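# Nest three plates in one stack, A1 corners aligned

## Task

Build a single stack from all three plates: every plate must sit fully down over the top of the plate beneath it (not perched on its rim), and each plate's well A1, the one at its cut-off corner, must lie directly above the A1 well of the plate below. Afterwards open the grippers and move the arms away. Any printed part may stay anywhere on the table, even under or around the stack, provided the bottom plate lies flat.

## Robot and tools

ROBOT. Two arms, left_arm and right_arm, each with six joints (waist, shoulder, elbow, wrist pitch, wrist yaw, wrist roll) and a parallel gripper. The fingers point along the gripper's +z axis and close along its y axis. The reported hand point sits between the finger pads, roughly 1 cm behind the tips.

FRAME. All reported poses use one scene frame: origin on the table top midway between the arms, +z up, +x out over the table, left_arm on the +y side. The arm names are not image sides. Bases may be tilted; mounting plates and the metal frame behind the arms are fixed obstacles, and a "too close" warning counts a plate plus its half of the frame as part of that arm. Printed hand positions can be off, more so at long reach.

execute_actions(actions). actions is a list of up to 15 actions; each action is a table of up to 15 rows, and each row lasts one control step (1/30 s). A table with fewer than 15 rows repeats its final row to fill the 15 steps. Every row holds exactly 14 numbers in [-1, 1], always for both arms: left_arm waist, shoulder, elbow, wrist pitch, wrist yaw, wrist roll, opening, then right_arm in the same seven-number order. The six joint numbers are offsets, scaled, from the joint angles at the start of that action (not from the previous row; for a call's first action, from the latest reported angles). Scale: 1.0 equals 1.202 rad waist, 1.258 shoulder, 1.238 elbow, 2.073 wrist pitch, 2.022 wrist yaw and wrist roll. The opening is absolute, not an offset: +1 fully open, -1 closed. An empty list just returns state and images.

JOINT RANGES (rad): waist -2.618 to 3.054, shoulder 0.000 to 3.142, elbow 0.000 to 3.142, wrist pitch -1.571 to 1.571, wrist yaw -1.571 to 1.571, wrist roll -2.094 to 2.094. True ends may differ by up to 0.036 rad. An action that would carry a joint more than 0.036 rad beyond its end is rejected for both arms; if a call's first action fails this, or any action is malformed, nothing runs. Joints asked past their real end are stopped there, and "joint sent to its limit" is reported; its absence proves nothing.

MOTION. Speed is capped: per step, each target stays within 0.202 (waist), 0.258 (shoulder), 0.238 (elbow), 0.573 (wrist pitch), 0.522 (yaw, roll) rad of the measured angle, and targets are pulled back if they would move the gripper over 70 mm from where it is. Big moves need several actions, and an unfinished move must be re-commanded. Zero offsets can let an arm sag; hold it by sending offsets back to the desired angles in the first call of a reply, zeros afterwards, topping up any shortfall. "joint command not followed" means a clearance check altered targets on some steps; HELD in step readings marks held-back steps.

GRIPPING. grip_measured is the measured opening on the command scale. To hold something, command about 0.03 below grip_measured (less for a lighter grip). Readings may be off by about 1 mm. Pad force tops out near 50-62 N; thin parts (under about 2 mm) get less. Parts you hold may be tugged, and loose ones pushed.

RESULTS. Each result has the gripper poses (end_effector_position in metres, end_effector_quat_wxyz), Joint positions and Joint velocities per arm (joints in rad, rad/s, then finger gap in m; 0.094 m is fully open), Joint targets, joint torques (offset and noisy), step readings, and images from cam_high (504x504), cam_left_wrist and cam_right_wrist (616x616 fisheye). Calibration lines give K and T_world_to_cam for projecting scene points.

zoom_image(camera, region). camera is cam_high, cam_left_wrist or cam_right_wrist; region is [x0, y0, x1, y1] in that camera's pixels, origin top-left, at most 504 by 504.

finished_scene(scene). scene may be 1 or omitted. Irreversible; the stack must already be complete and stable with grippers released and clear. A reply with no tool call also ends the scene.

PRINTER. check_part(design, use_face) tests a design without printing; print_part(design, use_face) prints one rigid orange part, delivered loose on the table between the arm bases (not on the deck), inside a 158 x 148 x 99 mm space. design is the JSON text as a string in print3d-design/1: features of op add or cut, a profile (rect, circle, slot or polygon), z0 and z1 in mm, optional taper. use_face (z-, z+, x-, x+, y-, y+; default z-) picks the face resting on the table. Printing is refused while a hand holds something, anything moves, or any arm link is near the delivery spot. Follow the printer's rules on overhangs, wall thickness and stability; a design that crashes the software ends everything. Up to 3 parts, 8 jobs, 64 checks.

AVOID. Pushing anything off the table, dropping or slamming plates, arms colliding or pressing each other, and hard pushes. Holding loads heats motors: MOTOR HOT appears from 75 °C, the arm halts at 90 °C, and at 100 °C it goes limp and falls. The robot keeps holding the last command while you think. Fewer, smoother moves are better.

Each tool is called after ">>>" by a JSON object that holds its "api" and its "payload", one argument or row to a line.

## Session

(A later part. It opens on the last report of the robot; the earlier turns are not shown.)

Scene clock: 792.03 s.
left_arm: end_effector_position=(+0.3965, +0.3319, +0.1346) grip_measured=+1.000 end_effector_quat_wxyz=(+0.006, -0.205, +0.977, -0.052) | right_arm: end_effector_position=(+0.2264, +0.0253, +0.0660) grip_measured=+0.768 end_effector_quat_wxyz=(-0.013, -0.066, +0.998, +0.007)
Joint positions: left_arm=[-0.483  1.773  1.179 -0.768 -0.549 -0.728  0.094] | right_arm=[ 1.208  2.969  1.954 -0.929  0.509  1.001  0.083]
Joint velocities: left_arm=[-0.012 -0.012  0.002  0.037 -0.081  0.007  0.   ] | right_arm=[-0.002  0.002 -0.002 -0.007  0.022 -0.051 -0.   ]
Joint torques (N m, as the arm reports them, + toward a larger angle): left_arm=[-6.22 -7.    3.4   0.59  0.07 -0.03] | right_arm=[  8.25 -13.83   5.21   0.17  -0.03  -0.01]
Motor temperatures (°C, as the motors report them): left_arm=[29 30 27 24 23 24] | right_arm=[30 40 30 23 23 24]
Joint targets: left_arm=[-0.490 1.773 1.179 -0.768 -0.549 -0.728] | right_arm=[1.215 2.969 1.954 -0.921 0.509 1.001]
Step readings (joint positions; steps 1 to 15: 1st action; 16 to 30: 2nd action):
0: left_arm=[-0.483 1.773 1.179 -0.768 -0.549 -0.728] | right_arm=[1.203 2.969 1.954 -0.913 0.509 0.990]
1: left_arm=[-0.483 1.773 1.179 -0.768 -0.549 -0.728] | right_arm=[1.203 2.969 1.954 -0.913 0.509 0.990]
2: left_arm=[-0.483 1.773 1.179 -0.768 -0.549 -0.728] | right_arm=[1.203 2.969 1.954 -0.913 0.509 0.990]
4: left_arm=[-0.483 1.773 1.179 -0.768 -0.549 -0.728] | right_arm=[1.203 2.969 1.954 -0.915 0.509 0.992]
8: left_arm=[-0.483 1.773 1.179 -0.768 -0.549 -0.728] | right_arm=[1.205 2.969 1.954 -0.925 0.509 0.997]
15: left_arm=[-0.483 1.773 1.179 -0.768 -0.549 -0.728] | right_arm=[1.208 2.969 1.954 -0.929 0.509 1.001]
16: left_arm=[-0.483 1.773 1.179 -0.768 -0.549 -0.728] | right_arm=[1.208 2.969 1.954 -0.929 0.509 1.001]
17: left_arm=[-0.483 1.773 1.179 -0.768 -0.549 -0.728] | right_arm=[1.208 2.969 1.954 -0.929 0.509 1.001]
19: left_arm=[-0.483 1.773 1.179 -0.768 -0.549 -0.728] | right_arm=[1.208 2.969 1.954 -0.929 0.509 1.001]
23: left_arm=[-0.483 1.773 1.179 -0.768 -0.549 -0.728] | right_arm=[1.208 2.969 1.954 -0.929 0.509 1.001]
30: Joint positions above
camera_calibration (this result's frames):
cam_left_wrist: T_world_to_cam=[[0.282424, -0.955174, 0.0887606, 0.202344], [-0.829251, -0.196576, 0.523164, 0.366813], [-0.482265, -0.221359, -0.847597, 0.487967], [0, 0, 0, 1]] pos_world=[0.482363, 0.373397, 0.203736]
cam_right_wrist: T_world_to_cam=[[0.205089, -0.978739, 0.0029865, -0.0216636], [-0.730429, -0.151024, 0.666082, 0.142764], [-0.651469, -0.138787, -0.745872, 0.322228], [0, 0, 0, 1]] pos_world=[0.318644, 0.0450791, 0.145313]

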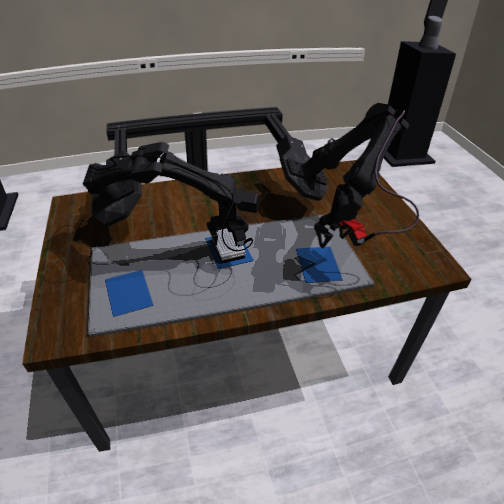

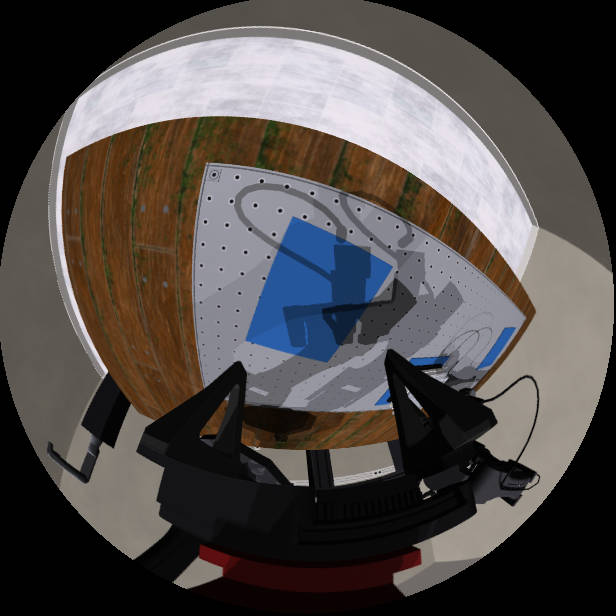

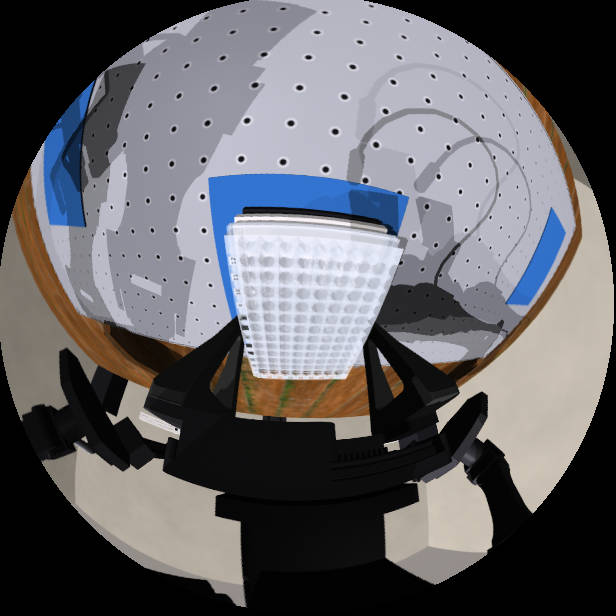

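>>> {"api": "execute_actions", "payload": {
  "actions": [
    [[-0.006,0,0,0,0,0,1,0.006,0,0,0.004,0,0,0.78],[-0.006,0,0,0,0,0,1,0.006,0,0,0.004,0,0,0.78],[-0.006,0,0,0,0,0,1,0.006,0,0,0.004,0,0,0.78],[-0.006,0,0,0,0,0,1,0.006,0,0,0.004,0,0,0.8],[-0.006,0,0,0,0,0,1,0.006,0,0,0.004,0,0,0.8],[-0.006,0,0,0,0,0,1,0.006,0,0,0.004,0,0,0.8],[-0.006,0,0,0,0,0,1,0.006,0,0,0.004,0,0,1]],
    [[-0.006,0,0,0,0,0,1,0.006,0,0,0.004,0,0,1]]
  ]
}}

>>> {"api": "zoom_image", "payload": {
  "camera": "cam_right_wrist",
  "region": [200,180,430,390]
}}

Scene clock: 802.77 s.
left_arm: end_effector_position=(+0.3965, +0.3319, +0.1346) grip_measured=+1.000 end_effector_quat_wxyz=(+0.006, -0.205, +0.977, -0.052) | right_arm: end_effector_position=(+0.2264, +0.0253, +0.0660) grip_measured=+1.000 end_effector_quat_wxyz=(-0.013, -0.066, +0.998, +0.007)
Joint positions: left_arm=[-0.483  1.773  1.179 -0.768 -0.549 -0.728  0.094] | right_arm=[ 1.208  2.969  1.954 -0.929  0.509  1.001  0.094]
Joint velocities: left_arm=[-0.002 -0.012  0.002 -0.007 -0.051  0.051  0.   ] | right_arm=[ 0.002 -0.007  0.007 -0.022 -0.007 -0.022  0.   ]
Joint torques (N m, as the arm reports them, + toward a larger angle): left_arm=[-6.21 -6.99  3.39  0.58  0.07 -0.04] | right_arm=[  8.29 -13.86   5.24   0.17  -0.03  -0.01]
Motor temperatures (°C, as the motors report them): left_arm=[29 30 27 24 23 24] | right_arm=[30 40 30 23 23 24]
Joint targets: left_arm=[-0.490 1.773 1.179 -0.768 -0.549 -0.728] | right_arm=[1.215 2.969 1.954 -0.921 0.509 1.001]
Step readings (joint positions; steps 1 to 15: 1st action; 16 to 30: 2nd action):
0: left_arm=[-0.483 1.773 1.179 -0.768 -0.549 -0.728] | right_arm=[1.208 2.969 1.954 -0.929 0.509 1.001]
1: left_arm=[-0.483 1.773 1.179 -0.768 -0.549 -0.728] | right_arm=[1.208 2.969 1.954 -0.929 0.509 1.001]
2: left_arm=[-0.483 1.773 1.179 -0.768 -0.549 -0.728] | right_arm=[1.208 2.969 1.954 -0.929 0.509 1.001]
4: left_arm=[-0.483 1.773 1.179 -0.768 -0.549 -0.728] | right_arm=[1.208 2.969 1.954 -0.929 0.509 1.001]
8: left_arm=[-0.483 1.773 1.179 -0.768 -0.549 -0.728] | right_arm=[1.208 2.969 1.954 -0.929 0.509 1.001]
15: left_arm=[-0.483 1.773 1.179 -0.768 -0.549 -0.728] | right_arm=[1.208 2.969 1.954 -0.929 0.509 1.001]
16: left_arm=[-0.483 1.773 1.179 -0.768 -0.549 -0.728] | right_arm=[1.208 2.969 1.954 -0.929 0.509 1.001]
17: left_arm=[-0.483 1.773 1.179 -0.768 -0.549 -0.728] | right_arm=[1.208 2.969 1.954 -0.929 0.509 1.001]
19: left_arm=[-0.483 1.773 1.179 -0.768 -0.549 -0.728] | right_arm=[1.208 2.969 1.954 -0.929 0.509 1.001]
23: left_arm=[-0.483 1.773 1.179 -0.768 -0.549 -0.728] | right_arm=[1.208 2.969 1.954 -0.929 0.509 1.001]
30: Joint positions above
camera_calibration (this result's frames):
cam_left_wrist: T_world_to_cam=[[0.282424, -0.955174, 0.0887606, 0.202344], [-0.829251, -0.196576, 0.523164, 0.366813], [-0.482265, -0.221359, -0.847597, 0.487967], [0, 0, 0, 1]] pos_world=[0.482363, 0.373397, 0.203736]
cam_right_wrist: T_world_to_cam=[[0.205089, -0.978739, 0.0029865, -0.0216636], [-0.730429, -0.151024, 0.666082, 0.142764], [-0.651469, -0.138787, -0.745872, 0.322228], [0, 0, 0, 1]] pos_world=[0.318644, 0.0450791, 0.145313]

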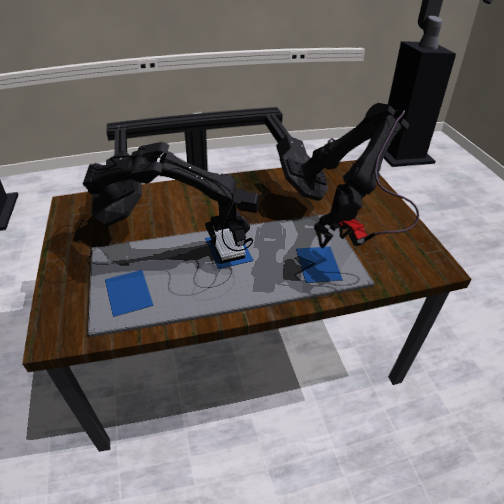

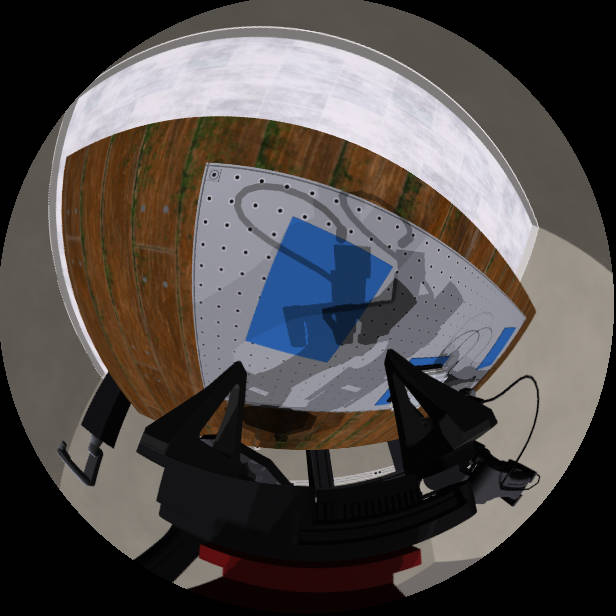

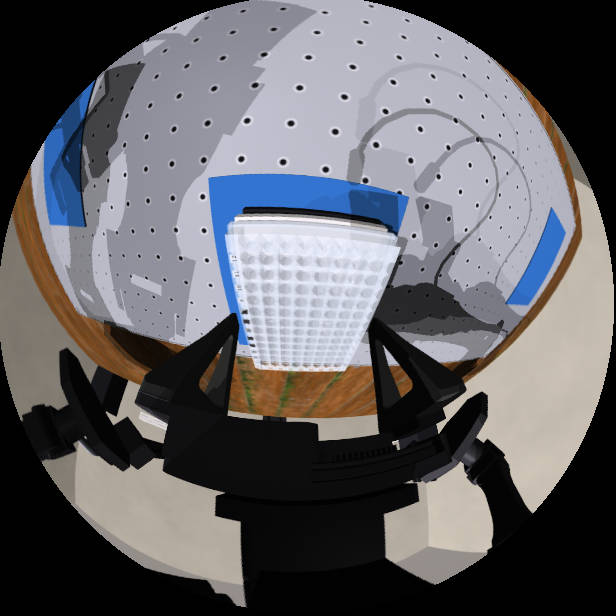

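Region (200, 180, 430, 390) of cam_right_wrist's 616x616 image, scaled by 2.191, with more detail than that image has; it fills the top 460 rows of this view, and the rest is white.

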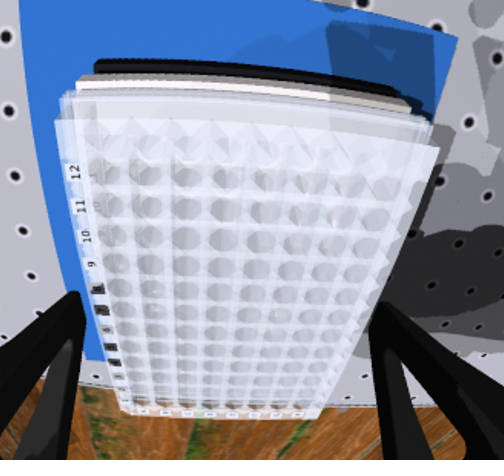

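Dropped in, looks nested. Lift straight up, then retreat.

>>> {"api": "execute_actions", "payload": {
  "actions": [
    [[-0.006,0,0,0,0,0,1,0.03,-0.025,0.03,-0.03,0,0.01,1],[-0.006,0,0,0,0,0,1,0.03,-0.025,0.03,-0.03,0,0.01,1],[-0.006,0,0,0,0,0,1,0.03,-0.025,0.03,-0.03,0,0.01,1],[-0.006,0,0,0,0,0,1,0.05,-0.05,0.04,-0.058,-0.006,0.024,1],[-0.006,0,0,0,0,0,1,0.05,-0.05,0.04,-0.058,-0.006,0.024,1],[-0.006,0,0,0,0,0,1,0.05,-0.05,0.04,-0.058,-0.006,0.024,1],[-0.006,0,0,0,0,0,1,0.068,-0.07,0.048,-0.078,-0.01,0.036,1]],
    [[-0.006,0,0,0,0,0,1,-0.03,-0.06,-0.06,0.015,0,0,1],[-0.006,0,0,0,0,0,1,-0.03,-0.06,-0.06,0.015,0,0,1],[-0.006,0,0,0,0,0,1,-0.03,-0.06,-0.06,0.015,0,0,1],[-0.006,0,0,0,0,0,1,-0.06,-0.12,-0.11,0.03,0,0,1],[-0.006,0,0,0,0,0,1,-0.06,-0.12,-0.11,0.03,0,0,1],[-0.006,0,0,0,0,0,1,-0.06,-0.12,-0.11,0.03,0,0,1],[-0.006,0,0,0,0,0,1,-0.09,-0.18,-0.16,0.045,0,0,1]],
    [[-0.006,0,0,0,0,0,1,-0.03,-0.06,-0.06,0.015,0,0,1],[-0.006,0,0,0,0,0,1,-0.03,-0.06,-0.06,0.015,0,0,1],[-0.006,0,0,0,0,0,1,-0.03,-0.06,-0.06,0.015,0,0,1],[-0.006,0,0,0,0,0,1,-0.06,-0.12,-0.11,0.03,0,0,1],[-0.006,0,0,0,0,0,1,-0.06,-0.12,-0.11,0.03,0,0,1],[-0.006,0,0,0,0,0,1,-0.06,-0.12,-0.11,0.03,0,0,1],[-0.006,0,0,0,0,0,1,-0.09,-0.18,-0.16,0.045,0,0,1]],
    [[-0.006,0,0,0,0,0,1,-0.03,-0.06,-0.06,0.015,0,0,1],[-0.006,0,0,0,0,0,1,-0.03,-0.06,-0.06,0.015,0,0,1],[-0.006,0,0,0,0,0,1,-0.03,-0.06,-0.06,0.015,0,0,1],[-0.006,0,0,0,0,0,1,-0.06,-0.12,-0.11,0.03,0,0,1],[-0.006,0,0,0,0,0,1,-0.06,-0.12,-0.11,0.03,0,0,1],[-0.006,0,0,0,0,0,1,-0.06,-0.12,-0.11,0.03,0,0,1],[-0.006,0,0,0,0,0,1,-0.09,-0.18,-0.16,0.045,0,0,1]],
    [[-0.006,0,0,0,0,0,1,0.008,0,0,0,0,0,1]]
  ]
}}

>>> {"api": "zoom_image", "payload": {
  "camera": "cam_high",
  "region": [180,210,280,280]
}}

Scene clock: 833.90 s.
left_arm: end_effector_position=(+0.3965, +0.3319, +0.1346) grip_measured=+1.000 end_effector_quat_wxyz=(+0.006, -0.205, +0.977, -0.052) | right_arm: end_effector_position=(+0.3760, -0.1451, +0.1814) grip_measured=+1.000 end_effector_quat_wxyz=(+0.010, +0.204, +0.971, +0.121)
Joint positions: left_arm=[-0.483  1.773  1.179 -0.768 -0.549 -0.728  0.094] | right_arm=[ 0.898  2.174  1.496 -0.827  0.49   1.061  0.094]
Joint velocities: left_arm=[-0.012 -0.002 -0.007 -0.095 -0.007 -0.051  0.   ] | right_arm=[ 0.007 -0.002 -0.017 -0.051 -0.007  0.022  0.   ]
Joint torques (N m, as the arm reports them, + toward a larger angle): left_arm=[-6.2  -7.01  3.39  0.59  0.06 -0.03] | right_arm=[ 8.15 -9.78  5.52  0.41 -0.09  0.  ]
Motor temperatures (°C, as the motors report them): left_arm=[29 30 27 24 23 24] | right_arm=[30 41 30 23 23 24]
Joint targets: left_arm=[-0.490 1.773 1.179 -0.768 -0.549 -0.728] | right_arm=[0.907 2.174 1.497 -0.827 0.490 1.061]
Step readings (joint positions; steps 1 to 15: 1st action; 16 to 30: 2nd action; 31 to 45: 3rd action; 46 to 60: 4th action; 61 to 75: 5th action):
0: left_arm=[-0.483 1.773 1.179 -0.768 -0.549 -0.728] | right_arm=[1.208 2.969 1.954 -0.929 0.509 1.001]
1: left_arm=[-0.483 1.773 1.179 -0.768 -0.549 -0.728] | right_arm=[1.209 2.967 1.954 -0.933 0.509 1.003]
2: left_arm=[-0.483 1.773 1.179 -0.768 -0.549 -0.728] | right_arm=[1.211 2.965 1.954 -0.941 0.509 1.005]
4: left_arm=[-0.483 1.773 1.179 -0.768 -0.549 -0.728] | right_arm=[1.218 2.956 1.956 -0.960 0.508 1.013]
8: left_arm=[-0.483 1.773 1.179 -0.768 -0.549 -0.728] | right_arm=[1.250 2.919 1.970 -1.017 0.501 1.038]
15: left_arm=[-0.483 1.773 1.179 -0.768 -0.549 -0.728] | right_arm=[1.284 2.877 1.993 -1.052 0.495 1.061]
16: left_arm=[-0.483 1.773 1.179 -0.768 -0.549 -0.728] | right_arm=[1.281 2.870 1.981 -1.044 0.494 1.061]
17: left_arm=[-0.483 1.773 1.179 -0.768 -0.549 -0.728] | right_arm=[1.277 2.857 1.961 -1.039 0.492 1.061]
19: left_arm=[-0.483 1.773 1.179 -0.768 -0.549 -0.728] | right_arm=[1.261 2.824 1.927 -1.029 0.490 1.061]
23: left_arm=[-0.483 1.773 1.179 -0.768 -0.549 -0.728] | right_arm=[1.205 2.717 1.845 -1.000 0.488 1.061]
30: left_arm=[-0.483 1.773 1.179 -0.768 -0.549 -0.728] | right_arm=[1.154 2.640 1.828 -0.977 0.492 1.061]
31: left_arm=[-0.483 1.773 1.179 -0.768 -0.549 -0.728] | right_arm=[1.153 2.634 1.817 -0.968 0.491 1.061]
32: left_arm=[-0.483 1.773 1.179 -0.768 -0.549 -0.728] | right_arm=[1.150 2.621 1.798 -0.962 0.489 1.061]
34: left_arm=[-0.483 1.773 1.179 -0.768 -0.549 -0.728] | right_arm=[1.135 2.586 1.764 -0.951 0.488 1.061]
38: left_arm=[-0.483 1.773 1.179 -0.768 -0.549 -0.728] | right_arm=[1.075 2.477 1.682 -0.922 0.486 1.061]
45: left_arm=[-0.483 1.773 1.179 -0.768 -0.549 -0.728] | right_arm=[1.024 2.406 1.663 -0.902 0.491 1.061]
46: left_arm=[-0.483 1.773 1.179 -0.768 -0.549 -0.728] | right_arm=[1.023 2.399 1.651 -0.892 0.490 1.061]
47: left_arm=[-0.483 1.773 1.179 -0.768 -0.549 -0.728] | right_arm=[1.020 2.385 1.633 -0.886 0.488 1.061]
49: left_arm=[-0.483 1.773 1.179 -0.768 -0.549 -0.728] | right_arm=[1.004 2.350 1.600 -0.875 0.487 1.061]
53: left_arm=[-0.483 1.773 1.179 -0.768 -0.549 -0.728] | right_arm=[0.943 2.241 1.519 -0.846 0.485 1.061]
60: left_arm=[-0.483 1.773 1.179 -0.768 -0.549 -0.728] | right_arm=[0.897 2.174 1.497 -0.827 0.490 1.061]
61: left_arm=[-0.483 1.773 1.179 -0.768 -0.549 -0.728] | right_arm=[0.898 2.174 1.496 -0.827 0.490 1.061]
62: left_arm=[-0.483 1.773 1.179 -0.768 -0.549 -0.728] | right_arm=[0.898 2.174 1.496 -0.827 0.490 1.061]
64: left_arm=[-0.483 1.773 1.179 -0.768 -0.549 -0.728] | right_arm=[0.898 2.174 1.496 -0.827 0.490 1.061]
68: left_arm=[-0.483 1.773 1.179 -0.768 -0.549 -0.728] | right_arm=[0.898 2.174 1.496 -0.827 0.490 1.061]
75: Joint positions above
camera_calibration (this result's frames):
cam_left_wrist: T_world_to_cam=[[0.282424, -0.955174, 0.0887606, 0.202344], [-0.829251, -0.196576, 0.523164, 0.366813], [-0.482265, -0.221359, -0.847597, 0.487967], [0, 0, 0, 1]] pos_world=[0.482363, 0.373397, 0.203736]
cam_right_wrist: T_world_to_cam=[[-0.326835, -0.918823, -0.22123, 0.0299283], [-0.757783, 0.114899, 0.642311, 0.202549], [-0.564751, 0.377574, -0.733822, 0.522294], [0, 0, 0, 1]] pos_world=[0.458236, -0.192978, 0.259792]

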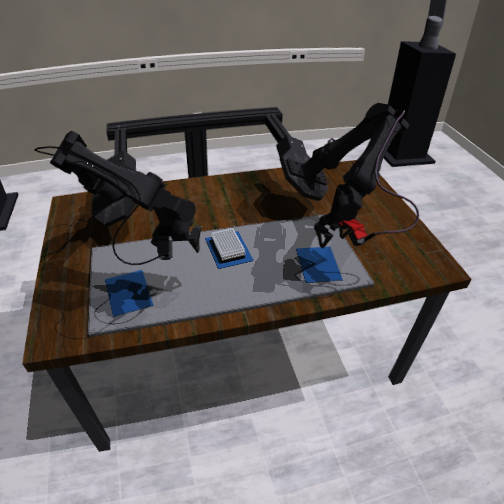

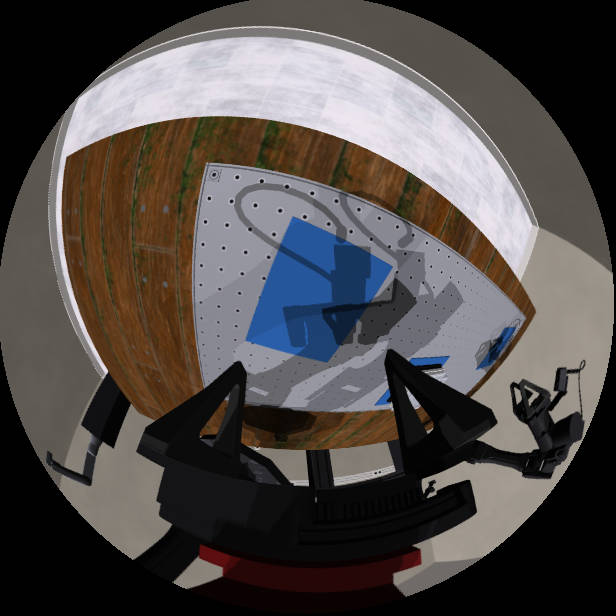

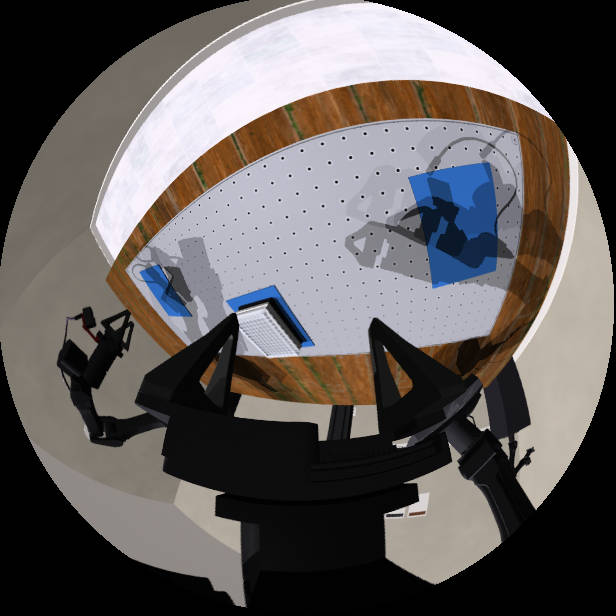

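Region (180, 210, 280, 280) of cam_high's 504x504 image, scaled by 5.040, with more detail than that image has; it fills the top 353 rows of this view, and the rest is white.

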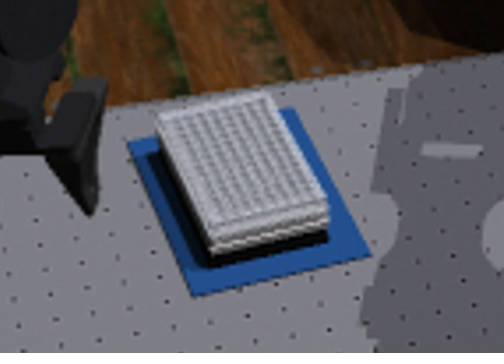

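>>> {"api": "zoom_image", "payload": {
  "camera": "cam_right_wrist",
  "region": [220,280,330,370]
}}

Region (220, 280, 330, 370) of cam_right_wrist's 616x616 image, scaled by 4.582, with more detail than that image has; it fills the top 412 rows of this view, and the rest is white.

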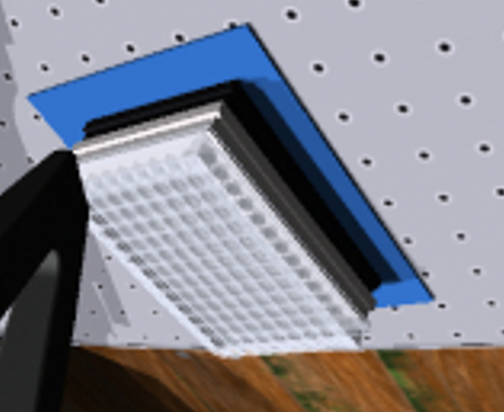

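>>> {"api": "finished_scene", "payload": {

}}

The scene is finished: the task was done.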